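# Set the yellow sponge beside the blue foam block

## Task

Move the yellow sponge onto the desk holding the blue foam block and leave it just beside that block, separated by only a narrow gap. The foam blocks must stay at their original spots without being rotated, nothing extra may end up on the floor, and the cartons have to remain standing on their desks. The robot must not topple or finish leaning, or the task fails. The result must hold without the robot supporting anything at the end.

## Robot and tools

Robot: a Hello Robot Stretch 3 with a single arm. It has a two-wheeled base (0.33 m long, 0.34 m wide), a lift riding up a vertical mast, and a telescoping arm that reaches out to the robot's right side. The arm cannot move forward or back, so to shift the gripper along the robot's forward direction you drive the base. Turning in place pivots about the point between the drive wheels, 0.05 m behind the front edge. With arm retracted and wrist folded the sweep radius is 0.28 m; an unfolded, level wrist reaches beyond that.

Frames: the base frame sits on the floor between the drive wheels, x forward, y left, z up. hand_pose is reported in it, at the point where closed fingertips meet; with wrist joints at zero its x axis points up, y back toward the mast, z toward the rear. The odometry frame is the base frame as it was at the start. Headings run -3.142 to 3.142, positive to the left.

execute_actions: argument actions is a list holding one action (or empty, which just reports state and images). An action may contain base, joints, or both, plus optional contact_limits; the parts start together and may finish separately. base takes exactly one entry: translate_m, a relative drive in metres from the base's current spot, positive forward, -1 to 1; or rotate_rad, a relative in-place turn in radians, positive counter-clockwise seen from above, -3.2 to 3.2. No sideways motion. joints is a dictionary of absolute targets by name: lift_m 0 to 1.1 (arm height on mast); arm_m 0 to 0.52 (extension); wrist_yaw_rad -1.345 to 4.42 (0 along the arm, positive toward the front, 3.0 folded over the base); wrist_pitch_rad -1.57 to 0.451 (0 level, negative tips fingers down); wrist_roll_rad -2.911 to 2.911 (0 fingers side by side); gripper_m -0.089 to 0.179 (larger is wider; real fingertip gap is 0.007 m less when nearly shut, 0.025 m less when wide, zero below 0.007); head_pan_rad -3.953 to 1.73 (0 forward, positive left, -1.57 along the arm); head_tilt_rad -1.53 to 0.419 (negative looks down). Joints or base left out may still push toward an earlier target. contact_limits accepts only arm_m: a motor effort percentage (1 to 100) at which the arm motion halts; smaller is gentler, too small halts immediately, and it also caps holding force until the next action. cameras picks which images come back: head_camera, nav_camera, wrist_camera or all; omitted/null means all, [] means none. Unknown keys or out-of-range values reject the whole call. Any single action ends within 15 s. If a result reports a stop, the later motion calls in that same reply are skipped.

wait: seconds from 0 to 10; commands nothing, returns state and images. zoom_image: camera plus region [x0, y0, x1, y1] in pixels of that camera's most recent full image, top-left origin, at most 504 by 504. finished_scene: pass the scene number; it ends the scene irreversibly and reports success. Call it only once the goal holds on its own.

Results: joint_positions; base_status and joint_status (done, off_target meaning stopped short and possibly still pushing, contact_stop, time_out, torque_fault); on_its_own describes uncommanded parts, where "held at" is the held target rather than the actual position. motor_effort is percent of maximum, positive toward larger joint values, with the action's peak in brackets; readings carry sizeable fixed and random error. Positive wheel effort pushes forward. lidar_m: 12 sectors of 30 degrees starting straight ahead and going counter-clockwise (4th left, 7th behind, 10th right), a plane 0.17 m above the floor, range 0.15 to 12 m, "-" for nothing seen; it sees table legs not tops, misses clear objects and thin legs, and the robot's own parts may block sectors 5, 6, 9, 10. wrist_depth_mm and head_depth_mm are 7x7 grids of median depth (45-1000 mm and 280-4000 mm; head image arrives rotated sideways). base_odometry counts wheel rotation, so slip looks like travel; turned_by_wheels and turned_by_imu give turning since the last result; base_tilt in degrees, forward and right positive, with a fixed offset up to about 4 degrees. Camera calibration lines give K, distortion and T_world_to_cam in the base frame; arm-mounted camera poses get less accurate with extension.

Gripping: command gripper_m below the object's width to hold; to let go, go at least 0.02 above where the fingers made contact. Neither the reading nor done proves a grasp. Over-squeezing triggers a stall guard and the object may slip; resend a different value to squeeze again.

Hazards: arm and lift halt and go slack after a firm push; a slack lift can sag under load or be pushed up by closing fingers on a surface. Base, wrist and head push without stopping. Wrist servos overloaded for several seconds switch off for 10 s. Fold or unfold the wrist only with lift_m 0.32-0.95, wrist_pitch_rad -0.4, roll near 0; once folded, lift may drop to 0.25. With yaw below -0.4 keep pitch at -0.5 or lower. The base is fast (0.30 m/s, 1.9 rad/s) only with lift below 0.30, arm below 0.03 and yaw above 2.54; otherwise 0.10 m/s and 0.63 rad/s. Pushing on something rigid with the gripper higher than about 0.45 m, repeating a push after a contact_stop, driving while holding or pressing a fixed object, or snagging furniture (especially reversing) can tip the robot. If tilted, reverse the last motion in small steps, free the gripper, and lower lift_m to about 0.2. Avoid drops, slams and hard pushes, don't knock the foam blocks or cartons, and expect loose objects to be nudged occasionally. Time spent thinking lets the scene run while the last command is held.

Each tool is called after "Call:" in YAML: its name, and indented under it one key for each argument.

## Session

Call:
execute_actions:
  actions: []

Scene clock: 0.00 s.
base_odometry: x=+0.000 y=+0.000 heading=+0.000 (m, m, rad; odometry frame)
turned_by_wheels: +0.000 (rad since the last result)
turned_by_imu: +0.000 (rad since the last result)
base_tilt: forward=-1.3 right=-0.9 (deg)
lidar_m: 2.04 1.66 1.88 1.39 1.63 2.42 2.30 2.03 2.06 1.65 1.76 1.74
head_depth_mm: 1951 1971 1988 2015 1377 2047 2040 / 1942 1955 1995 2010 1381 2042 2045 / 1949 1968 1981 1997 1384 2027 2021 / 1951 1967 1965 1970 1381 2036 2043 / 1947 1966 1975 1964 1392 2042 2035 / 1943 1953 1978 2007 1548 2034 2045 / 1945 1962 1972 2004 1745 2033 1918
base_status: not commanded
joint_positions: lift_m=+0.564 arm_m=+0.000 wrist_yaw_rad=+2.900 wrist_pitch_rad=-0.468 wrist_roll_rad=-0.005 gripper_m=+0.037 head_pan_rad=-0.016 head_tilt_rad=-0.008
joint_status: not commanded
motor_effort: left_wheel=-1 right_wheel=+0 lift_m=+33 arm_m=+0 wrist_yaw_rad=+1 wrist_pitch_rad=+5 wrist_roll_rad=+1 gripper_m=+1 head_pan_rad=+0 head_tilt_rad=+2 (%)
hand_pose: x=+0.0309 y=+0.0669 z=+0.5659 quat_wxyz=(+0.246, +0.701, +0.081, +0.665) (m; base frame)
wrist_depth_mm: - - - - - - - / - - - - - - - / - - - - - - - / - - - - - - - / 991 968 - 923 942 869 888 / 844 808 - 793 753 780 756 / 719 710 704 683 682 664 663
pictures: head_camera (sideways: a quarter turn clockwise sets it upright), nav_camera (sideways: a quarter turn counterclockwise sets it upright), wrist_camera
camera_calibration (this result's frames):
head_camera: T_world_to_cam=[[-0.0583308, 0.0131737, -0.99821, 1.32301], [-0.0201423, 0.999694, 0.0143703, -0.0129469], [0.998094, 0.0209445, -0.0580476, 0.0275122], [0, 0, 0, 1]] pos_world=[0.0494517, -0.00506217, 1.32242]
nav_camera: T_world_to_cam=[[0.0294028, 0.0224526, 0.999315, -1.26351], [0.0197185, -0.999566, 0.0218781, 0.0247981], [0.999373, 0.0190618, -0.0298328, -0.0102987], [0, 0, 0, 1]] pos_world=[0.046954, 0.0533528, 1.2618]
wrist_camera: T_world_to_cam=[[0.97167, -0.232607, -0.0418496, 0.0173077], [-0.17888, -0.608076, -0.773464, 0.509014], [0.154466, 0.759037, -0.632458, 0.466162], [0, 0, 0, 1]] pos_world=[0.00222875, -0.0402899, 0.689256]
Images, in order (width x height): head_camera 896x504, nav_camera 672x504, wrist_camera 644x364.

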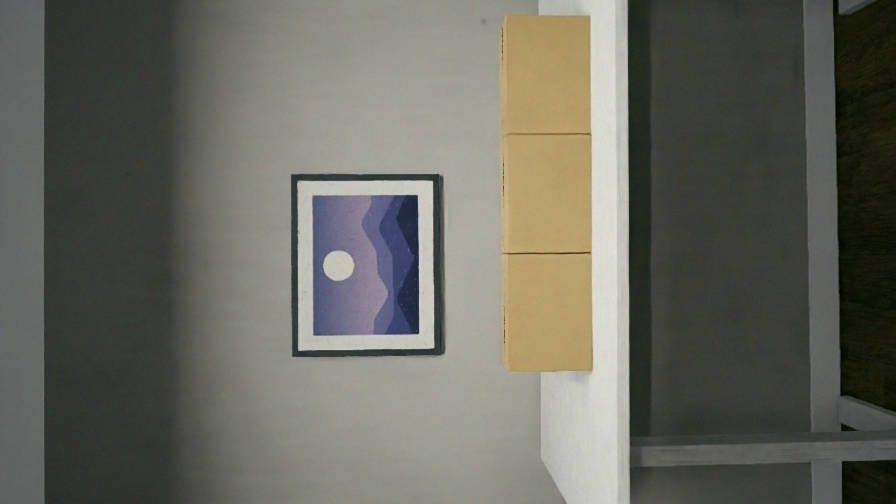

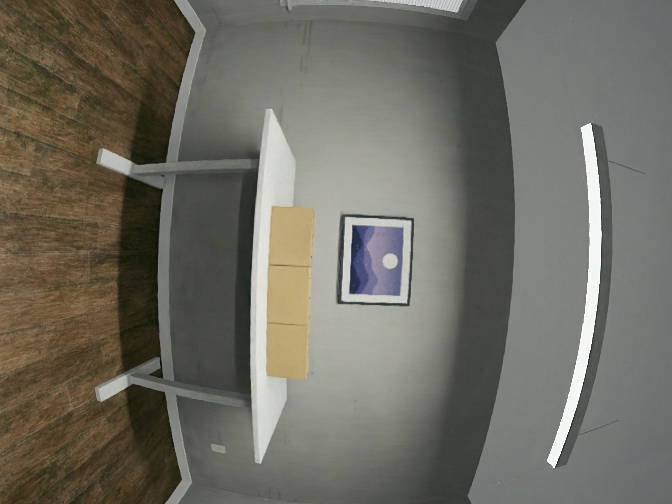

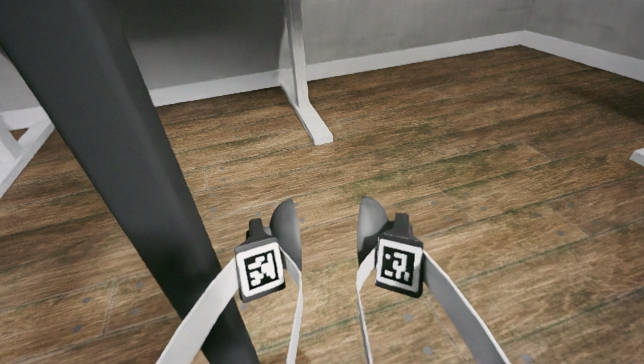

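Call:
execute_actions:
  actions:
    - {"joints":{"head_pan_rad":-1.5,"head_tilt_rad":-0.5,"lift_m":0.47,"wrist_pitch_rad":-0.4}}
  cameras: ["head_camera","nav_camera"]

Call:
execute_actions:
  actions:
    - {"joints":{"head_pan_rad":-3.1,"head_tilt_rad":-0.4,"lift_m":0.38}}
  cameras: ["head_camera","nav_camera"]

Scene clock: 1.83 s.
base_odometry: x=+0.000 y=+0.000 heading=+0.000 (m, m, rad; odometry frame)
turned_by_wheels: +0.000 (rad since the last result)
turned_by_imu: +0.000 (rad since the last result)
base_tilt: forward=-1.5 right=-0.9 (deg)
lidar_m: 2.04 1.66 1.88 1.38 1.62 2.40 2.30 2.04 2.07 1.65 1.76 1.73
head_depth_mm: 1627 1776 1960 2188 1786 1514 1268 / 1617 1768 1942 2213 1906 1521 1275 / 1605 1745 1879 2080 1901 1531 1273 / 1612 1729 1891 2124 1922 1537 1284 / 1625 1737 1908 2175 1923 1538 1282 / 1635 1754 1904 2102 1939 1554 1285 / 1552 1811 2065 2260 1953 1552 1286
base_status: not commanded
joint_positions: lift_m=+0.470 arm_m=+0.000 wrist_yaw_rad=+2.900 wrist_pitch_rad=-0.421 wrist_roll_rad=-0.005 gripper_m=+0.037 head_pan_rad=-1.493 head_tilt_rad=-0.494
joint_status: all done
motor_effort: left_wheel=-1(0) right_wheel=+0(0) lift_m=+22(30) arm_m=-1(0) wrist_yaw_rad=+0(0) wrist_pitch_rad=+8(9) wrist_roll_rad=+0(0) gripper_m=+0(1) head_pan_rad=-4(50) head_tilt_rad=-2(22) (%)
hand_pose: x=+0.0324 y=+0.0730 z=+0.4824 quat_wxyz=(+0.230, +0.702, +0.064, +0.670) (m; base frame)
wrist_depth_mm: - - - - - - - / - - - - - - - / - - - - - - - / - - - - - - 959 / 916 866 922 863 838 803 802 / 759 749 - 714 680 685 669 / 652 631 634 610 602 587 588
pictures: head_camera (sideways: a quarter turn clockwise sets it upright), nav_camera (sideways: a quarter turn counterclockwise sets it upright)
camera_calibration (this result's frames):
head_camera: T_world_to_cam=[[-0.0281464, 0.517102, -0.855461, 1.13638], [0.994244, 0.102985, 0.0295389, -0.0388685], [0.103375, -0.849706, -0.517024, 0.630321], [0, 0, 0, 1]] pos_world=[0.0054708, -0.048036, 1.29917]
nav_camera: T_world_to_cam=[[0.0612081, -0.488873, 0.870205, -1.09502], [-0.992834, -0.119469, 0.00271665, 0.0559287], [0.102635, -0.864135, -0.492683, 0.597582], [0, 0, 0, 1]] pos_world=[0.0612189, -0.0122501, 1.24715]
Images, in order (width x height): head_camera 896x504, nav_camera 672x504.

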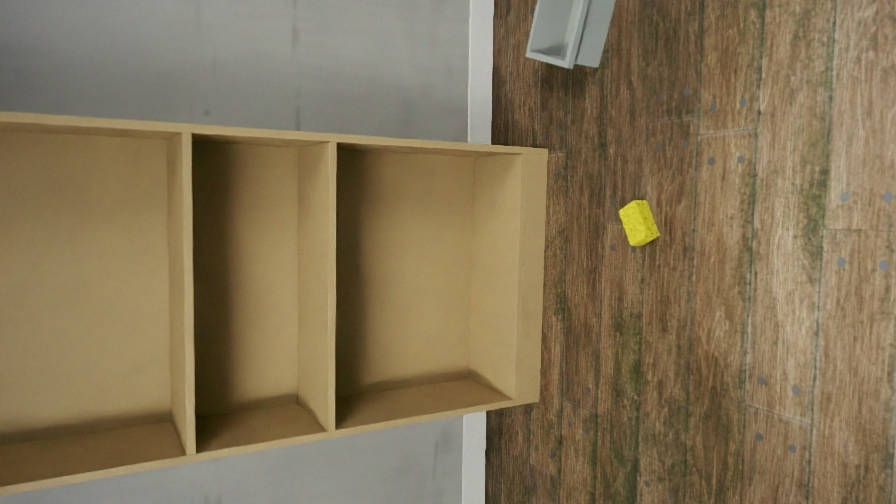

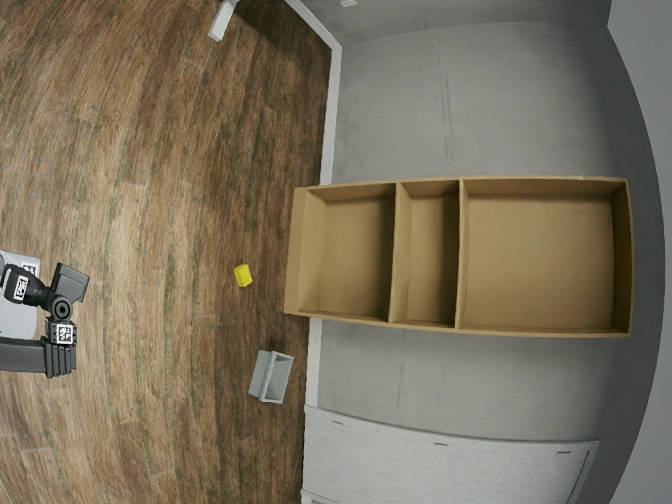

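Scene clock: 3.50 s.
base_odometry: x=+0.000 y=+0.000 heading=+0.000 (m, m, rad; odometry frame)
turned_by_wheels: +0.000 (rad since the last result)
turned_by_imu: +0.000 (rad since the last result)
base_tilt: forward=-1.3 right=-0.9 (deg)
lidar_m: 2.04 1.66 1.88 1.38 1.63 2.41 2.29 2.04 2.06 1.64 1.76 1.73
head_depth_mm: 2286 2467 2642 2801 2107 1652 1337 / 2294 2480 2469 2782 2122 1634 1344 / 2299 2500 2037 2839 2134 1653 1342 / 2288 2529 2043 2838 2155 1663 1348 / 2311 2522 2052 2838 2144 1652 1359 / 2331 2532 2311 2852 2147 1669 1358 / 2328 2539 2668 2933 2160 1670 1356
base_status: not commanded
joint_positions: lift_m=+0.380 arm_m=+0.000 wrist_yaw_rad=+2.900 wrist_pitch_rad=-0.420 wrist_roll_rad=-0.005 gripper_m=+0.037 head_pan_rad=-3.093 head_tilt_rad=-0.409
joint_status: all done
motor_effort: left_wheel=-1(1) right_wheel=+0(0) lift_m=+21(22) arm_m=+0(0) wrist_yaw_rad=+0(0) wrist_pitch_rad=+7(8) wrist_roll_rad=+0(0) gripper_m=+1(1) head_pan_rad=-5(49) head_tilt_rad=+3(11) (%)
hand_pose: x=+0.0324 y=+0.0731 z=+0.3926 quat_wxyz=(+0.230, +0.702, +0.064, +0.671) (m; base frame)
wrist_depth_mm: - - - - - - - / - - - - - - - / - - - - - - - / - - 955 898 875 847 812 / 790 731 768 717 712 697 678 / 647 624 - 600 578 590 582 / 558 538 - 532 517 508 500
pictures: head_camera (sideways: a quarter turn clockwise sets it upright), nav_camera (sideways: a quarter turn counterclockwise sets it upright)
camera_calibration (this result's frames):
head_camera: T_world_to_cam=[[0.443481, 0.00941023, -0.896234, 1.18669], [0.0763208, -0.996709, 0.0273004, -0.030358], [-0.893028, -0.0805086, -0.44274, 0.539743], [0, 0, 0, 1]] pos_world=[-0.0419506, 0.00202884, 1.30334]
nav_camera: T_world_to_cam=[[-0.415075, -0.0432255, 0.90876, -1.1424], [-0.0900513, 0.995918, 0.0062404, 0.0458336], [-0.90532, -0.0792448, -0.417273, 0.505606], [0, 0, 0, 1]] pos_world=[-0.0123203, -0.0549609, 1.24886]
Images, in order (width x height): head_camera 896x504, nav_camera 672x504.

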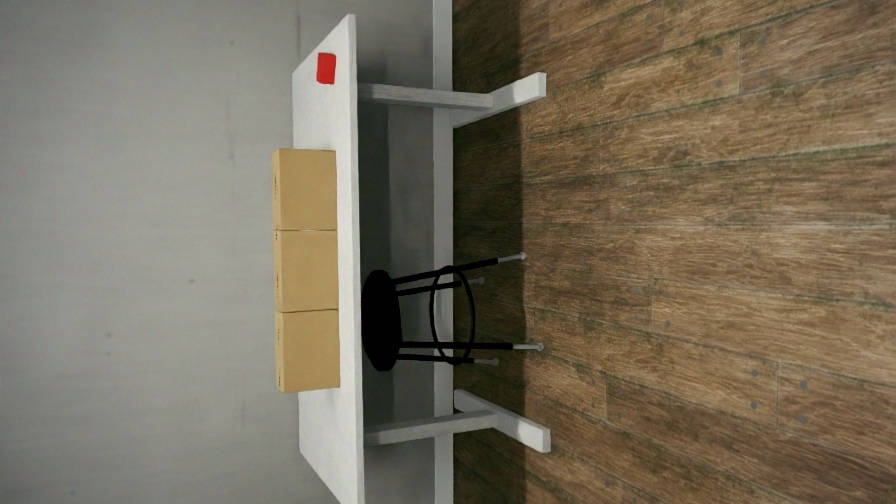

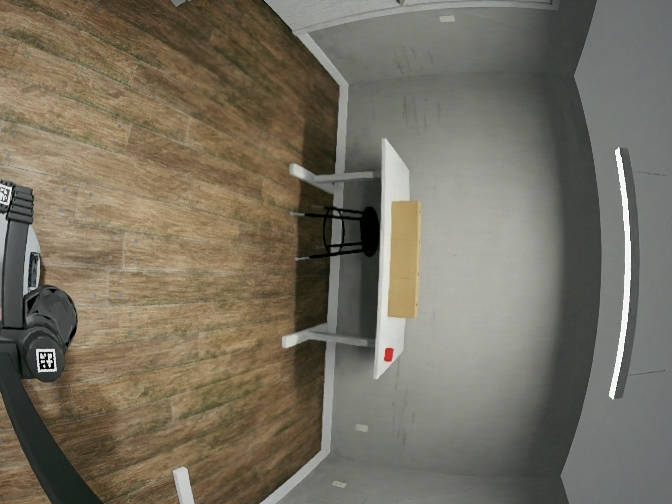

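Call:
execute_actions:
  actions:
    - {"base":{"rotate_rad":-0.99},"joints":{"head_pan_rad":-1.57,"head_tilt_rad":-1.0,"lift_m":0.29}}
  cameras: []

Call:
execute_actions:
  actions:
    - {"base":{"translate_m":1.0}}
  cameras: ["head_camera"]

Scene clock: 6.07 s.
base_odometry: x=+0.000 y=+0.000 heading=-0.990 (m, m, rad; odometry frame)
turned_by_wheels: -0.990 (rad since the last result)
turned_by_imu: -0.977 (rad since the last result)
base_tilt: forward=-1.4 right=-1.0 (deg)
lidar_m: 1.76 1.73 1.68 1.66 1.85 1.38 1.62 2.54 2.04 2.36 2.04 1.65
head_depth_mm: 2269 1927 1666 1470 1317 1192 1104 / 2222 1943 1676 1483 1324 1213 - / 2285 1942 1692 1479 1332 1232 - / 2322 1959 1698 1493 1335 1225 1100 / 2336 1980 1703 1501 1343 1210 1102 / 2355 1980 1708 1503 1347 1213 1102 / 2255 1996 1715 1506 1350 1218 1110
base_status: done
joint_positions: lift_m=+0.290 arm_m=+0.000 wrist_yaw_rad=+2.900 wrist_pitch_rad=-0.420 wrist_roll_rad=-0.005 gripper_m=+0.037 head_pan_rad=-1.577 head_tilt_rad=-0.988
joint_status: all done
motor_effort: left_wheel=+1(12) right_wheel=-1(5) lift_m=+22(22) arm_m=-1(0) wrist_yaw_rad=+0(0) wrist_pitch_rad=+8(8) wrist_roll_rad=+0(0) gripper_m=+1(0) head_pan_rad=+3(48) head_tilt_rad=-4(25) (%)
hand_pose: x=+0.0325 y=+0.0731 z=+0.3027 quat_wxyz=(+0.230, +0.702, +0.064, +0.671) (m; base frame)
wrist_depth_mm: - - - - - - - / - - - - - - - / - - 985 955 954 903 857 / 774 - 772 739 711 696 692 / 635 604 628 598 586 567 561 / 528 522 - 511 483 485 469 / 466 - - - 423 411 413
pictures: none
No camera images: the call's "cameras" was empty. Leave "cameras" out to get every camera's image.

Scene clock: 11.17 s.
base_odometry: x=+0.549 y=-0.836 heading=-0.990 (m, m, rad; odometry frame)
turned_by_wheels: +0.000 (rad since the last result)
turned_by_imu: +0.004 (rad since the last result)
base_tilt: forward=-1.4 right=-0.8 (deg)
lidar_m: 1.15 1.58 1.06 1.59 1.71 2.21 2.62 3.05 2.53 1.55 1.02 0.80
head_depth_mm: 2284 1924 1669 1480 1314 1195 1100 / 2282 1924 1683 1481 1315 1208 - / 2185 1934 1630 1491 1332 1232 - / 1928 1957 1626 1491 1335 1222 1104 / 1654 1870 1696 1498 1338 1208 1101 / 1473 1631 1484 1478 1342 1215 1109 / 976 1165 1494 1417 1347 1217 1107
base_status: done
joint_positions: lift_m=+0.290 arm_m=+0.000 wrist_yaw_rad=+2.900 wrist_pitch_rad=-0.420 wrist_roll_rad=-0.005 gripper_m=+0.037 head_pan_rad=-1.577 head_tilt_rad=-0.988
joint_status: not commanded
motor_effort: left_wheel=+0(13) right_wheel=-1(4) lift_m=+23(21) arm_m=-1(0) wrist_yaw_rad=-1(0) wrist_pitch_rad=+7(7) wrist_roll_rad=+0(0) gripper_m=+2(0) head_pan_rad=+3(3) head_tilt_rad=-5(4) (%)
hand_pose: x=+0.0325 y=+0.0731 z=+0.3027 quat_wxyz=(+0.230, +0.702, +0.064, +0.671) (m; base frame)
wrist_depth_mm: - - - - - - - / - - - - - - - / - - - 975 915 884 851 / 815 - 768 744 699 712 684 / 647 625 630 597 595 568 554 / 532 516 - 503 485 484 479 / 460 - - - 421 419 418
pictures: head_camera (sideways: a quarter turn clockwise sets it upright)
camera_calibration (this result's frames):
head_camera: T_world_to_cam=[[0.0171691, 0.861601, -0.507296, 0.682388], [0.999277, 0.00243137, 0.0379495, -0.0498266], [0.0339307, -0.50758, -0.860936, 1.07803], [0, 0, 0, 1]] pos_world=[0.00149627, -0.0406395, 1.27618]
Images, in order (width x height): head_camera 896x504.

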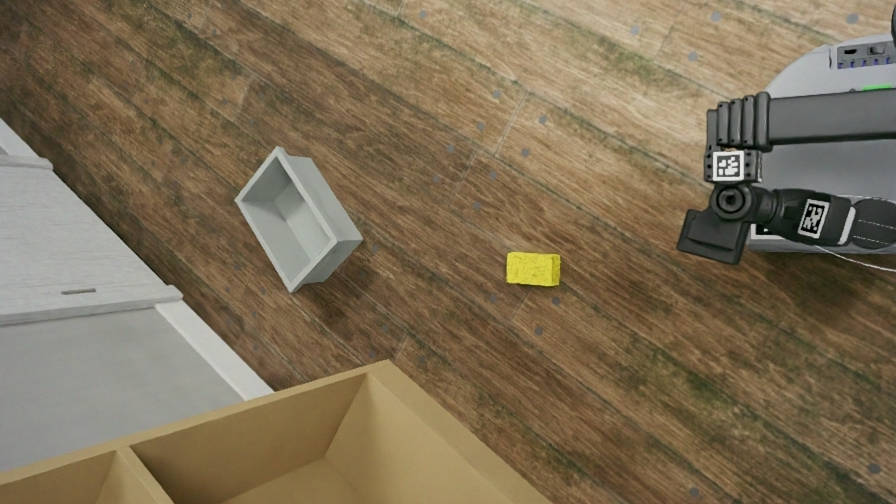

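Call:
execute_actions:
  actions:
    - {"base":{"translate_m":0.11},"joints":{"lift_m":0.32,"wrist_yaw_rad":0,"arm_m":0.25,"gripper_m":0.15}}
  cameras: []

Call:
execute_actions:
  actions:
    - {"joints":{"lift_m":0.21,"wrist_pitch_rad":-1.2,"arm_m":0.37}}
  cameras: ["wrist_camera"]

Scene clock: 14.33 s.
base_odometry: x=+0.609 y=-0.928 heading=-0.990 (m, m, rad; odometry frame)
turned_by_wheels: +0.000 (rad since the last result)
turned_by_imu: +0.000 (rad since the last result)
base_tilt: forward=-1.4 right=-1.0 (deg)
lidar_m: 1.05 1.45 1.02 1.54 2.12 2.31 2.72 3.15 2.79 0.99 0.99 0.70
head_depth_mm: 2257 1920 1679 1472 1319 1194 1102 / 2285 1948 1646 1481 1323 1201 - / 2095 1946 1633 1509 1288 1208 - / 1748 1903 1662 1510 1333 1211 1100 / 1525 1749 1604 1487 1337 1215 1106 / 965 1149 1495 1438 1342 1213 1102 / 980 951 1402 1393 1309 1222 1114
base_status: done
joint_positions: lift_m=+0.320 arm_m=+0.250 wrist_yaw_rad=+0.002 wrist_pitch_rad=-0.419 wrist_roll_rad=-0.005 gripper_m=+0.150 head_pan_rad=-1.576 head_tilt_rad=-0.988
joint_status: all done
motor_effort: left_wheel=+0(11) right_wheel=+0(4) lift_m=+44(45) arm_m=+3(4) wrist_yaw_rad=-2(4) wrist_pitch_rad=+7(7) wrist_roll_rad=+0(0) gripper_m=+1(82) head_pan_rad=+3(3) head_tilt_rad=-4(4) (%)
hand_pose: x=-0.0211 y=-0.6188 z=+0.3320 quat_wxyz=(+0.694, +0.148, -0.690, -0.146) (m; base frame)
wrist_depth_mm: 518 481 - - - - - / 569 501 - - - - - / 602 562 985 887 863 982 902 / 604 623 809 730 766 756 727 / 523 535 634 635 635 646 606 / 452 - 549 530 523 513 506 / 429 470 465 470 452 452 438
pictures: none
No camera images: the call's "cameras" was empty. Leave "cameras" out to get every camera's image.

Scene clock: 16.47 s.
base_odometry: x=+0.609 y=-0.928 heading=-0.990 (m, m, rad; odometry frame)
turned_by_wheels: +0.000 (rad since the last result)
turned_by_imu: +0.000 (rad since the last result)
base_tilt: forward=-1.4 right=-0.9 (deg)
lidar_m: 1.05 1.46 1.02 1.54 2.13 2.31 2.72 3.11 2.78 0.99 0.99 0.70
head_depth_mm: 2269 1926 1667 1464 1323 1188 1100 / 2279 1920 1644 1472 1327 1198 - / 2101 1937 1628 1524 1309 1209 - / 1746 1913 1663 1498 1332 1204 1100 / 1527 1756 1600 1489 1335 1211 1103 / 964 1143 1489 1433 1341 1217 1108 / 979 950 1398 1396 1310 1218 1109
base_status: not commanded
joint_positions: lift_m=+0.210 arm_m=+0.370 wrist_yaw_rad=+0.001 wrist_pitch_rad=-1.201 wrist_roll_rad=-0.005 gripper_m=+0.150 head_pan_rad=-1.576 head_tilt_rad=-0.988
joint_status: all done
motor_effort: left_wheel=+0(0) right_wheel=-1(1) lift_m=+21(43) arm_m=+3(4) wrist_yaw_rad=-1(2) wrist_pitch_rad=+0(6) wrist_roll_rad=+0(0) gripper_m=+1(1) head_pan_rad=+4(3) head_tilt_rad=-4(4) (%)
hand_pose: x=-0.0216 y=-0.5846 z=+0.1014 quat_wxyz=(+0.585, +0.401, -0.581, -0.399) (m; base frame)
wrist_depth_mm: 310 304 300 301 296 292 289 / 299 296 293 289 288 283 279 / 288 289 283 279 278 275 271 / 281 280 275 228 267 267 265 / 273 273 268 223 264 262 256 / 266 - 261 217 256 252 250 / 260 256 253 251 247 247 245
pictures: wrist_camera
camera_calibration (this result's frames):
wrist_camera: T_world_to_cam=[[-0.999111, 0.0226978, -0.0355331, 0.00344689], [0.0278102, 0.988184, -0.150729, 0.618672], [0.031692, -0.151583, -0.987936, 0.176128], [0, 0, 0, 1]] pos_world=[-0.0193434, -0.584742, 0.267378]
Images, in order (width x height): wrist_camera 644x364.

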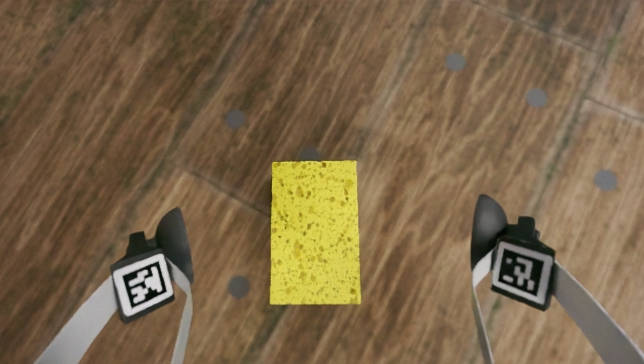

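Call:
execute_actions:
  actions:
    - {"base":{"translate_m":0.013},"joints":{"lift_m":0.137,"gripper_m":0.12}}
  cameras: ["wrist_camera"]

Call:
execute_actions:
  actions:
    - {"joints":{"gripper_m":0.025}}
  cameras: ["wrist_camera"]

Scene clock: 18.07 s.
base_odometry: x=+0.616 y=-0.939 heading=-0.990 (m, m, rad; odometry frame)
turned_by_wheels: +0.000 (rad since the last result)
turned_by_imu: +0.000 (rad since the last result)
base_tilt: forward=-1.4 right=-0.9 (deg)
lidar_m: 1.04 1.44 1.01 1.53 2.11 2.31 2.74 3.13 2.61 0.99 0.98 0.69
head_depth_mm: 2276 1921 1670 1484 1317 1189 1101 / 2220 1919 1643 1477 1325 1197 - / 2072 1958 1628 1513 1306 1209 - / 1736 1907 1664 1496 1335 1208 1096 / 1508 1711 1510 1471 1335 1212 1101 / 957 1152 1490 1431 1350 1211 1104 / 980 933 1386 1393 1304 1216 1110
base_status: done
joint_positions: lift_m=+0.137 arm_m=+0.370 wrist_yaw_rad=+0.001 wrist_pitch_rad=-1.202 wrist_roll_rad=-0.005 gripper_m=+0.120 head_pan_rad=-1.576 head_tilt_rad=-0.988
joint_status: all done
motor_effort: left_wheel=+1(6) right_wheel=-1(3) lift_m=+23(22) arm_m=+3(3) wrist_yaw_rad=-1(1) wrist_pitch_rad=+0(1) wrist_roll_rad=+0(0) gripper_m=+0(80) head_pan_rad=+3(2) head_tilt_rad=-4(4) (%)
hand_pose: x=-0.0216 y=-0.5845 z=+0.0284 quat_wxyz=(+0.585, +0.401, -0.581, -0.399) (m; base frame)
wrist_depth_mm: 223 221 221 217 215 212 208 / 217 215 212 209 207 206 202 / 210 207 206 157 200 201 198 / 205 203 201 152 195 194 192 / 197 198 194 148 189 189 187 / 192 192 189 144 183 184 181 / 188 185 184 142 180 179 177
pictures: wrist_camera
camera_calibration (this result's frames):
wrist_camera: T_world_to_cam=[[-0.999111, 0.0227075, -0.0355267, 0.000856467], [0.0278103, 0.988225, -0.15046, 0.607624], [0.0316918, -0.151315, -0.987977, 0.104159], [0, 0, 0, 1]] pos_world=[-0.0193435, -0.584727, 0.194361]
Images, in order (width x height): wrist_camera 644x364.

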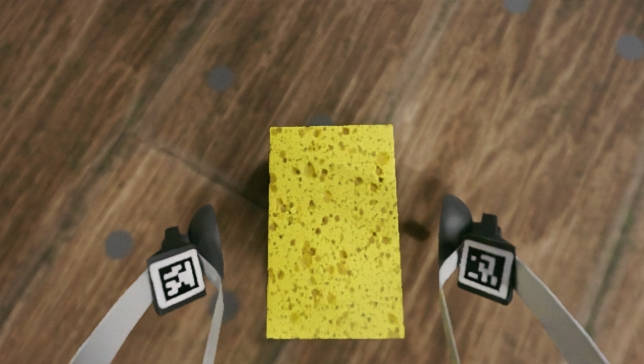

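Scene clock: 19.50 s.
base_odometry: x=+0.616 y=-0.939 heading=-0.990 (m, m, rad; odometry frame)
turned_by_wheels: +0.000 (rad since the last result)
turned_by_imu: +0.000 (rad since the last result)
base_tilt: forward=-1.4 right=-0.9 (deg)
lidar_m: 1.04 1.44 1.01 1.53 2.12 2.32 2.74 3.13 2.61 0.99 0.98 0.69
head_depth_mm: 2261 1919 1677 1474 1309 1192 1103 / 2233 1929 1636 1471 1320 1195 - / 2074 1945 1617 1508 1316 1206 - / 1729 1909 1656 1494 1331 1207 1099 / 1511 1717 1516 1467 1344 1209 1102 / 954 1150 1493 1428 1342 1214 1109 / 979 934 1382 1393 1304 1221 1110
base_status: not commanded
joint_positions: lift_m=+0.137 arm_m=+0.370 wrist_yaw_rad=+0.001 wrist_pitch_rad=-1.202 wrist_roll_rad=-0.005 gripper_m=+0.026 head_pan_rad=-1.576 head_tilt_rad=-0.988
joint_status: all done
motor_effort: left_wheel=+1(1) right_wheel=-1(0) lift_m=+21(23) arm_m=+3(3) wrist_yaw_rad=+0(1) wrist_pitch_rad=+1(1) wrist_roll_rad=+0(0) gripper_m=-13(89) head_pan_rad=+3(4) head_tilt_rad=-4(4) (%)
hand_pose: x=-0.0216 y=-0.5845 z=+0.0284 quat_wxyz=(+0.585, +0.401, -0.581, -0.399) (m; base frame)
wrist_depth_mm: 223 222 219 217 214 210 209 / 217 213 213 210 207 206 204 / 210 208 207 154 202 200 198 / 205 203 200 149 196 195 192 / 199 196 194 146 146 188 186 / 193 191 188 142 184 184 182 / 189 186 184 139 180 180 177
pictures: wrist_camera
camera_calibration (this result's frames):
wrist_camera: T_world_to_cam=[[-0.999111, 0.0227071, -0.0355267, 0.000856251], [0.0278098, 0.988225, -0.15046, 0.607624], [0.0316918, -0.151314, -0.987978, 0.104159], [0, 0, 0, 1]] pos_world=[-0.0193434, -0.584727, 0.194361]
Images, in order (width x height): wrist_camera 644x364.

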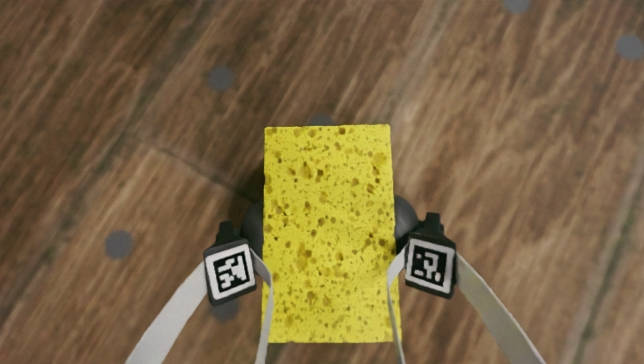

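Call:
execute_actions:
  actions:
    - {"base":{"rotate_rad":0.74},"joints":{"lift_m":0.32,"arm_m":0.0,"wrist_pitch_rad":-0.4,"wrist_yaw_rad":1.3,"head_pan_rad":-3.14,"head_tilt_rad":-0.5}}
  cameras: []

Call:
execute_actions:
  actions:
    - {"joints":{"lift_m":0.292,"wrist_yaw_rad":2.65}}
  cameras: ["wrist_camera","nav_camera"]

Call:
execute_actions:
  actions:
    - {"base":{"translate_m":-1.0}}
  cameras: []

Call:
execute_actions:
  actions:
    - {"base":{"translate_m":-1.0},"joints":{"head_tilt_rad":-0.75}}
  cameras: ["head_camera","nav_camera"]

Scene clock: 23.73 s.
base_odometry: x=+0.616 y=-0.939 heading=-0.250 (m, m, rad; odometry frame)
turned_by_wheels: +0.740 (rad since the last result)
turned_by_imu: +0.731 (rad since the last result)
base_tilt: forward=-1.4 right=-0.9 (deg)
lidar_m: 1.47 1.01 1.67 2.74 2.74 2.74 2.79 2.10 0.98 0.95 0.69 1.14
head_depth_mm: 3103 3359 3580 2463 1865 1497 1256 / 3024 3203 3368 2473 1888 1507 1258 / 2952 2630 3464 2498 1893 1516 1262 / 2854 2549 3242 2513 1896 1529 1273 / 2824 2947 3283 2516 1905 1528 1274 / 2732 2927 3223 2540 1902 1523 1271 / 2685 2962 3170 2516 1919 1526 1280
base_status: done
joint_positions: lift_m=+0.320 arm_m=+0.000 wrist_yaw_rad=+1.300 wrist_pitch_rad=-0.421 wrist_roll_rad=-0.005 gripper_m=+0.026 head_pan_rad=-3.133 head_tilt_rad=-0.507
joint_status: all done
motor_effort: left_wheel=-3(9) right_wheel=+2(7) lift_m=+45(47) arm_m=-4(5) wrist_yaw_rad=+0(5) wrist_pitch_rad=+8(8) wrist_roll_rad=+0(0) gripper_m=-13(13) head_pan_rad=-6(48) head_tilt_rad=+2(21) (%)
hand_pose: x=+0.1944 y=-0.2054 z=+0.3316 quat_wxyz=(+0.641, +0.535, -0.459, +0.302) (m; base frame)
wrist_depth_mm: - - - - 973 767 622 / - - - - - 813 649 / - - - 154 969 847 681 / 868 823 810 149 743 762 690 / 686 656 653 145 146 608 601 / 567 563 505 142 494 510 482 / 484 481 470 140 446 444 445
pictures: none
No camera images: the call's "cameras" was empty. Leave "cameras" out to get every camera's image.

Scene clock: 25.43 s.
base_odometry: x=+0.616 y=-0.939 heading=-0.250 (m, m, rad; odometry frame)
turned_by_wheels: +0.000 (rad since the last result)
turned_by_imu: +0.000 (rad since the last result)
base_tilt: forward=-1.3 right=-0.9 (deg)
lidar_m: 1.47 1.01 1.67 2.75 2.74 2.74 2.79 2.10 0.98 0.95 0.69 1.14
head_depth_mm: 3103 3432 3583 2455 1863 1496 1255 / 3009 3148 3414 2466 1872 1501 1262 / 2949 2604 3442 2480 1876 1519 1263 / 2838 2524 3243 2513 1892 1513 1273 / 2835 2945 3265 2508 1893 1516 1272 / 2753 2924 3217 2534 1900 1526 1275 / 2685 2940 3155 2533 1908 1527 1277
base_status: not commanded
joint_positions: lift_m=+0.292 arm_m=+0.000 wrist_yaw_rad=+2.648 wrist_pitch_rad=-0.421 wrist_roll_rad=-0.005 gripper_m=+0.026 head_pan_rad=-3.133 head_tilt_rad=-0.507
joint_status: all done
motor_effort: left_wheel=-3(3) right_wheel=+1(2) lift_m=+22(41) arm_m=-4(4) wrist_yaw_rad=+2(3) wrist_pitch_rad=+8(8) wrist_roll_rad=+0(1) gripper_m=-13(13) head_pan_rad=-5(5) head_tilt_rad=+3(2) (%)
hand_pose: x=+0.0849 y=+0.0519 z=+0.3044 quat_wxyz=(+0.313, +0.705, -0.025, +0.636) (m; base frame)
wrist_depth_mm: - - - - - - - / - - - - - - - / - - 979 154 889 892 861 / 812 785 756 150 681 690 683 / 652 632 613 145 145 573 557 / - 523 - 142 468 488 471 / - - - 139 412 427 412
pictures: nav_camera (sideways: a quarter turn counterclockwise sets it upright), wrist_camera
camera_calibration (this result's frames):
nav_camera: T_world_to_cam=[[-0.503935, -0.0272837, 0.863311, -1.08258], [-0.050408, 0.998726, 0.00213902, 0.0509319], [-0.86227, -0.0424398, -0.504668, 0.619063], [0, 0, 0, 1]] pos_world=[-0.00918154, -0.0541308, 1.24691]
wrist_camera: T_world_to_cam=[[0.884006, -0.465632, -0.0414757, -0.0301601], [-0.30726, -0.511877, -0.80223, 0.321877], [0.352314, 0.72192, -0.595572, 0.277755], [0, 0, 0, 1]] pos_world=[0.0277043, -0.0497995, 0.422391]
Images, in order (width x height): nav_camera 672x504, wrist_camera 644x364.

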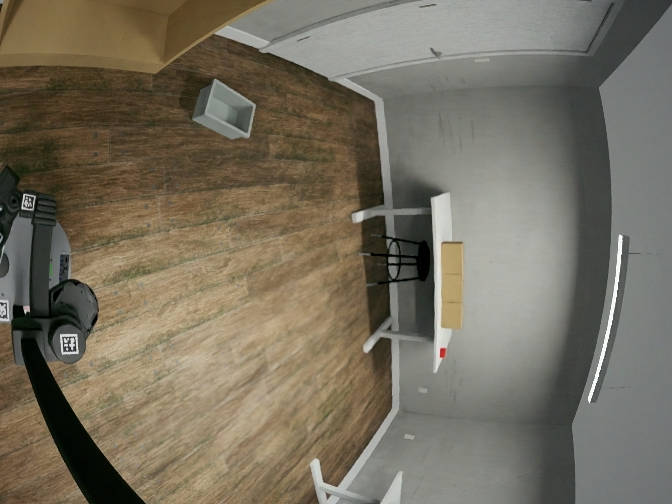

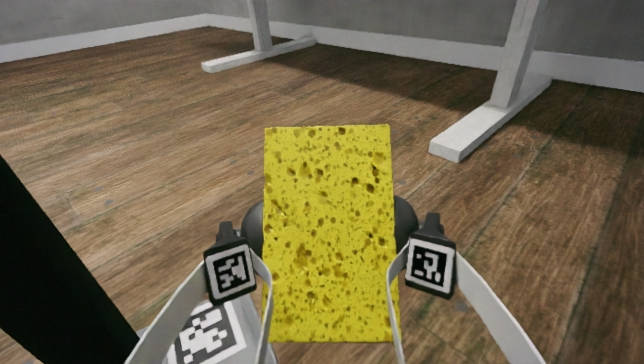

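Scene clock: 30.43 s.
base_odometry: x=-0.353 y=-0.691 heading=-0.250 (m, m, rad; odometry frame)
turned_by_wheels: +0.000 (rad since the last result)
turned_by_imu: -0.005 (rad since the last result)
base_tilt: forward=-1.3 right=-1.0 (deg)
lidar_m: 1.95 2.42 2.29 2.13 2.45 2.74 1.62 1.84 1.51 1.29 0.99 1.40
head_depth_mm: 2199 2397 2177 2379 1866 1514 1255 / 2138 2296 2581 2401 1861 1506 1262 / 2081 2238 1754 2486 1874 1518 1264 / 2030 2193 1720 2369 1881 1515 1264 / 1985 2142 1654 2402 1909 1526 1275 / 1935 2118 1930 2415 1899 1538 1279 / 1901 2071 1820 2422 1920 1532 1284
base_status: done
joint_positions: lift_m=+0.292 arm_m=+0.000 wrist_yaw_rad=+2.649 wrist_pitch_rad=-0.421 wrist_roll_rad=-0.005 gripper_m=+0.026 head_pan_rad=-3.133 head_tilt_rad=-0.506
joint_status: not commanded
motor_effort: left_wheel=-3(14) right_wheel=+1(4) lift_m=+23(22) arm_m=-3(4) wrist_yaw_rad=+1(3) wrist_pitch_rad=+8(8) wrist_roll_rad=+0(0) gripper_m=-13(14) head_pan_rad=-5(4) head_tilt_rad=+2(3) (%)
hand_pose: x=+0.0847 y=+0.0519 z=+0.3043 quat_wxyz=(+0.312, +0.705, -0.024, +0.636) (m; base frame)
wrist_depth_mm: - - - - - - - / - - - - - - - / - - - 154 947 918 876 / 788 780 760 149 683 698 684 / 662 623 620 146 145 565 563 / - 529 - 142 463 490 474 / - - - 140 412 419 414
pictures: none
No camera images: the call's "cameras" was empty. Leave "cameras" out to get every camera's image.

Scene clock: 35.43 s.
base_odometry: x=-1.322 y=-0.444 heading=-0.250 (m, m, rad; odometry frame)
turned_by_wheels: +0.000 (rad since the last result)
turned_by_imu: -0.005 (rad since the last result)
base_tilt: forward=-1.4 right=-1.0 (deg)
lidar_m: 2.92 3.01 2.37 1.77 2.16 1.23 0.79 0.66 1.55 1.57 1.57 1.73
head_depth_mm: 1331 889 916 1607 1515 1294 1134 / 1296 898 897 1669 1521 1303 1159 / 1268 1326 862 876 1518 1301 1189 / 1236 1328 830 853 1467 1310 1144 / 1204 1293 803 835 1531 1289 1151 / 1172 1276 777 815 1469 1318 1152 / 1142 1253 764 814 1508 1327 1159
base_status: done
joint_positions: lift_m=+0.292 arm_m=+0.000 wrist_yaw_rad=+2.649 wrist_pitch_rad=-0.421 wrist_roll_rad=-0.005 gripper_m=+0.026 head_pan_rad=-3.133 head_tilt_rad=-0.741
joint_status: all done
motor_effort: left_wheel=-2(14) right_wheel=+1(4) lift_m=+22(22) arm_m=-4(4) wrist_yaw_rad=+0(2) wrist_pitch_rad=+8(8) wrist_roll_rad=+0(0) gripper_m=-13(13) head_pan_rad=-5(5) head_tilt_rad=-3(15) (%)
hand_pose: x=+0.0847 y=+0.0519 z=+0.3043 quat_wxyz=(+0.312, +0.705, -0.024, +0.636) (m; base frame)
wrist_depth_mm: - - - - - - - / - - - - - - - / - - 995 154 938 894 866 / 798 780 749 149 687 701 692 / 662 622 630 146 145 568 554 / - 524 - 142 464 477 476 / - - - 139 416 418 409
pictures: head_camera (sideways: a quarter turn clockwise sets it upright), nav_camera (sideways: a quarter turn counterclockwise sets it upright)
camera_calibration (this result's frames):
head_camera: T_world_to_cam=[[0.711887, -0.00621288, -0.702266, 0.932175], [0.0256244, -0.999065, 0.0348141, -0.0398171], [-0.701826, -0.0427789, -0.711063, 0.887651], [0, 0, 0, 1]] pos_world=[-0.039607, 0.00398429, 1.2872]
nav_camera: T_world_to_cam=[[-0.690424, -0.0287678, 0.722833, -0.89831], [-0.0495757, 0.998741, -0.00760429, 0.0636107], [-0.721704, -0.0410851, -0.690981, 0.860582], [0, 0, 0, 1]] pos_world=[0.00402399, -0.054016, 1.24446]
Images, in order (width x height): head_camera 896x504, nav_camera 672x504.

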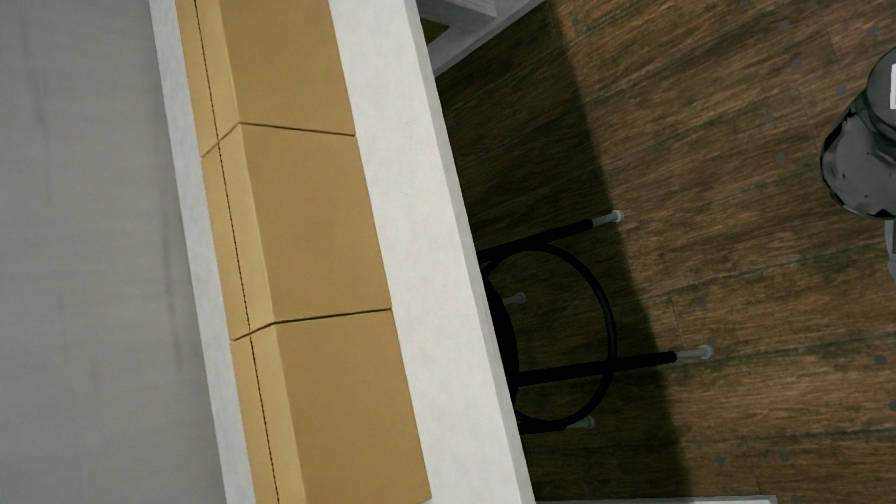

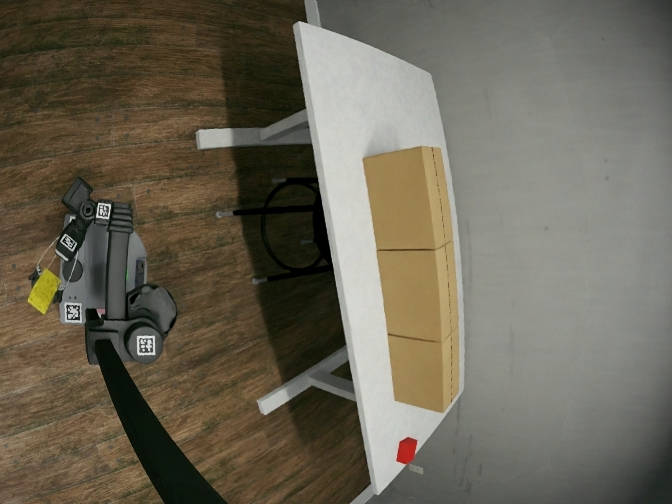

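Call:
execute_actions:
  actions:
    - {"base":{"translate_m":-0.33},"joints":{"lift_m":0.78,"wrist_yaw_rad":1.5}}
  cameras: ["head_camera","nav_camera"]

Scene clock: 40.87 s.
base_odometry: x=-1.641 y=-0.362 heading=-0.250 (m, m, rad; odometry frame)
turned_by_wheels: +0.000 (rad since the last result)
turned_by_imu: -0.002 (rad since the last result)
base_tilt: forward=-1.5 right=-0.9 (deg)
lidar_m: 2.65 3.31 2.44 1.78 2.05 0.94 0.46 0.38 0.75 1.66 1.66 1.91
head_depth_mm: 1028 1156 984 620 695 - - / 997 1145 993 596 680 - - / 970 1110 995 581 656 - - / 945 1078 1003 568 638 590 - / 922 1048 1012 555 631 579 - / 901 1011 1016 556 597 581 - / 877 985 1024 559 569 583 -
base_status: done
joint_positions: lift_m=+0.780 arm_m=+0.000 wrist_yaw_rad=+1.502 wrist_pitch_rad=-0.421 wrist_roll_rad=-0.005 gripper_m=+0.026 head_pan_rad=-3.133 head_tilt_rad=-0.742
joint_status: all done
motor_effort: left_wheel=-1(12) right_wheel=+1(5) lift_m=+44(47) arm_m=-4(4) wrist_yaw_rad=-3(3) wrist_pitch_rad=+8(8) wrist_roll_rad=+0(0) gripper_m=-13(13) head_pan_rad=-4(5) head_tilt_rad=-3(3) (%)
hand_pose: x=+0.2021 y=-0.1609 z=+0.7916 quat_wxyz=(+0.608, +0.579, -0.403, +0.365) (m; base frame)
wrist_depth_mm: - - - - - - - / - - - - - - - / - - - 154 - - - / - - - 149 - - - / - - - 145 145 - - / - - - 142 - - - / 980 998 961 139 906 902 914
pictures: head_camera (sideways: a quarter turn clockwise sets it upright), nav_camera (sideways: a quarter turn counterclockwise sets it upright)
camera_calibration (this result's frames):
head_camera: T_world_to_cam=[[0.712095, -0.00621112, -0.702056, 0.9319], [0.0256141, -0.999065, 0.0348192, -0.0398236], [-0.701616, -0.0427771, -0.71127, 0.887919], [0, 0, 0, 1]] pos_world=[-0.0396027, 0.00398433, 1.28718]
nav_camera: T_world_to_cam=[[-0.690638, -0.0287696, 0.722628, -0.898043], [-0.0495734, 0.998741, -0.00761644, 0.0636265], [-0.7215, -0.0410834, -0.691195, 0.860858], [0, 0, 0, 1]] pos_world=[0.00404097, -0.0540158, 1.24446]
Images, in order (width x height): head_camera 896x504, nav_camera 672x504.

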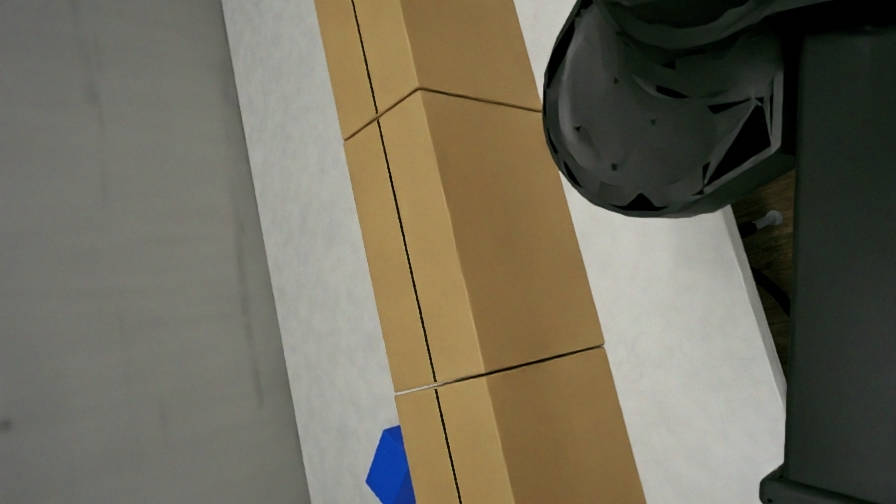

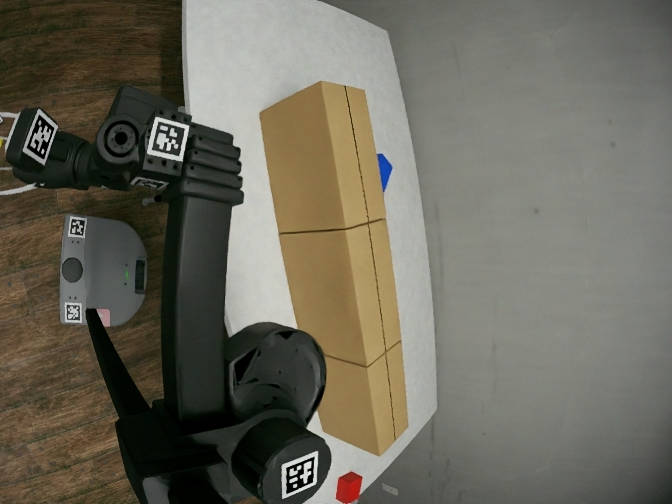

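Call:
execute_actions:
  actions:
    - {"base":{"rotate_rad":-1.3},"joints":{"lift_m":1.08,"wrist_yaw_rad":0.85,"head_pan_rad":-1.4,"head_tilt_rad":-0.75}}
  cameras: ["nav_camera"]

Call:
execute_actions:
  actions:
    - {"joints":{"arm_m":0.46,"wrist_pitch_rad":-1.2}}

Scene clock: 44.60 s.
base_odometry: x=-1.641 y=-0.362 heading=-1.550 (m, m, rad; odometry frame)
turned_by_wheels: -1.300 (rad since the last result)
turned_by_imu: -1.286 (rad since the last result)
base_tilt: forward=-1.3 right=-0.9 (deg)
lidar_m: 1.66 1.71 2.02 3.23 2.54 1.77 2.05 0.94 0.97 0.46 0.38 1.45
head_depth_mm: 879 1001 - - 614 571 1113 / 892 1010 1065 - 624 574 1138 / 882 - - - 636 574 1122 / 889 - - - 629 589 1141 / 911 - 325 554 636 591 1127 / 947 1065 315 556 647 606 1156 / 970 1106 307 783 681 608 1138
base_status: done
joint_positions: lift_m=+1.080 arm_m=+0.000 wrist_yaw_rad=+0.851 wrist_pitch_rad=-0.421 wrist_roll_rad=-0.005 gripper_m=+0.026 head_pan_rad=-1.407 head_tilt_rad=-0.742
joint_status: all done
motor_effort: left_wheel=+2(8) right_wheel=-2(5) lift_m=+46(46) arm_m=-3(4) wrist_yaw_rad=-1(5) wrist_pitch_rad=+8(8) wrist_roll_rad=+1(0) gripper_m=-13(13) head_pan_rad=+4(49) head_tilt_rad=-3(3) (%)
hand_pose: x=+0.1470 y=-0.2931 z=+1.0916 quat_wxyz=(+0.692, +0.420, -0.567, +0.152) (m; base frame)
wrist_depth_mm: - - - - 888 731 627 / - - - - 970 772 657 / - - - 154 - 819 682 / - - - 150 797 785 734 / - - 714 145 145 672 650 / - - 562 141 338 371 549 / - - 516 139 322 307 305
pictures: nav_camera (sideways: a quarter turn counterclockwise sets it upright)
camera_calibration (this result's frames):
nav_camera: T_world_to_cam=[[0.135309, -0.677864, 0.722628, -0.903081], [-0.979036, -0.203545, -0.00761644, 0.0692962], [0.152251, -0.706449, -0.691195, 0.855528], [0, 0, 0, 1]] pos_world=[0.0597837, 0.00632546, 1.24446]
Images, in order (width x height): nav_camera 672x504.

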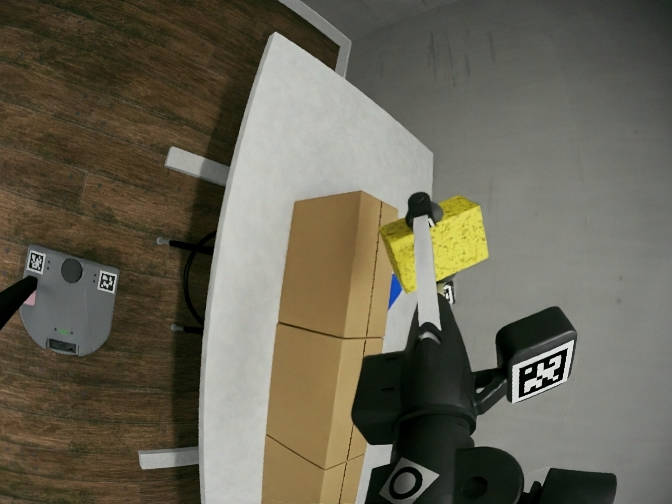

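Scene clock: 49.17 s.
base_odometry: x=-1.641 y=-0.362 heading=-1.550 (m, m, rad; odometry frame)
turned_by_wheels: +0.000 (rad since the last result)
turned_by_imu: -0.001 (rad since the last result)
base_tilt: forward=-1.3 right=-0.9 (deg)
lidar_m: 1.66 1.72 2.02 3.22 2.54 1.78 2.05 0.94 0.97 0.46 0.38 1.45
head_depth_mm: - 1006 988 542 590 570 1112 / 918 989 954 544 604 572 1138 / 910 1004 982 549 624 576 1120 / 924 1056 1000 561 628 589 1144 / 939 1071 1013 568 635 591 1130 / 953 1094 1018 572 647 605 1154 / 967 1114 1021 817 681 607 1137
base_status: not commanded
joint_positions: lift_m=+1.080 arm_m=+0.460 wrist_yaw_rad=+0.850 wrist_pitch_rad=-1.202 wrist_roll_rad=-0.005 gripper_m=+0.026 head_pan_rad=-1.407 head_tilt_rad=-0.742
joint_status: all done
motor_effort: left_wheel=+2(2) right_wheel=-1(1) lift_m=+44(45) arm_m=+3(3) wrist_yaw_rad=+0(1) wrist_pitch_rad=+1(7) wrist_roll_rad=+0(1) gripper_m=-13(12) head_pan_rad=+4(3) head_tilt_rad=-3(2) (%)
hand_pose: x=+0.0310 y=-0.6509 z=+0.9706 quat_wxyz=(+0.697, +0.605, -0.365, -0.123) (m; base frame)
wrist_depth_mm: 482 479 472 471 457 462 398 / 463 463 458 452 457 439 442 / 457 444 447 154 429 432 429 / 282 442 431 150 419 415 414 / 243 315 421 145 146 402 399 / 234 241 353 142 394 395 393 / 230 229 275 139 385 380 375
pictures: head_camera (sideways: a quarter turn clockwise sets it upright), nav_camera (sideways: a quarter turn counterclockwise sets it upright), wrist_camera
camera_calibration (this result's frames):
head_camera: T_world_to_cam=[[-0.104076, 0.704476, -0.702056, 0.936879], [0.983063, 0.179932, 0.0348192, -0.0456641], [0.150852, -0.686541, -0.71127, 0.882719], [0, 0, 0, 1]] pos_world=[0.00923718, -0.0457687, 1.28718]
nav_camera: T_world_to_cam=[[0.135314, -0.677863, 0.722628, -0.903081], [-0.979034, -0.203553, -0.00761644, 0.0692962], [0.152256, -0.706447, -0.691195, 0.855528], [0, 0, 0, 1]] pos_world=[0.0597837, 0.00632587, 1.24446]
wrist_camera: T_world_to_cam=[[-0.677316, -0.734834, -0.0355247, -0.414721], [-0.72331, 0.673961, -0.150332, 0.632114], [0.134411, -0.076127, -0.987997, 1.0691], [0, 0, 0, 1]] pos_world=[0.0326179, -0.649384, 1.13656]
Images, in order (width x height): head_camera 896x504, nav_camera 672x504, wrist_camera 644x364.

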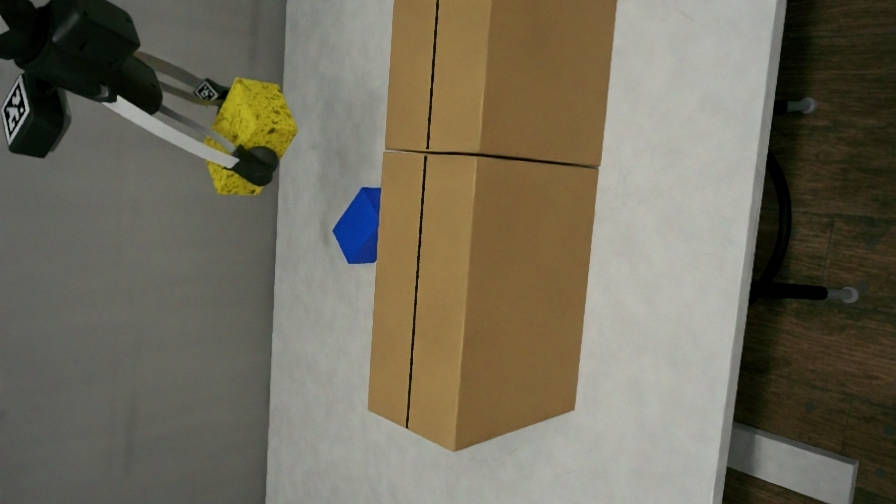

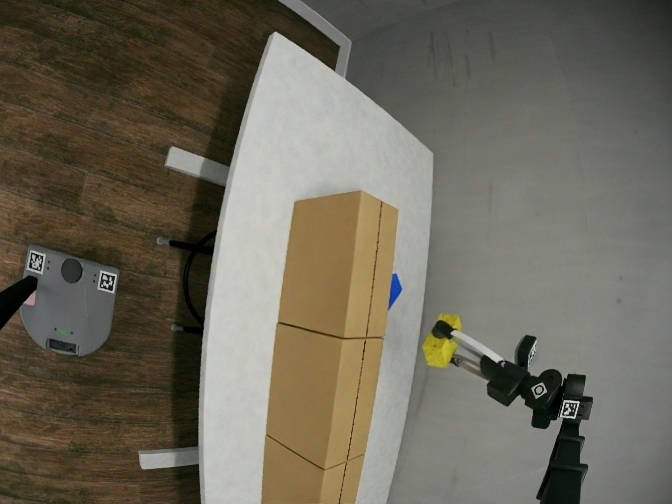

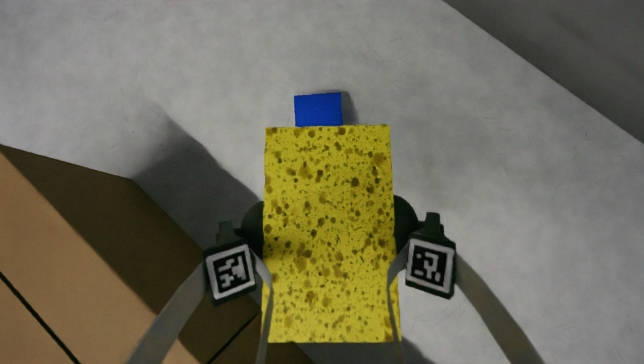

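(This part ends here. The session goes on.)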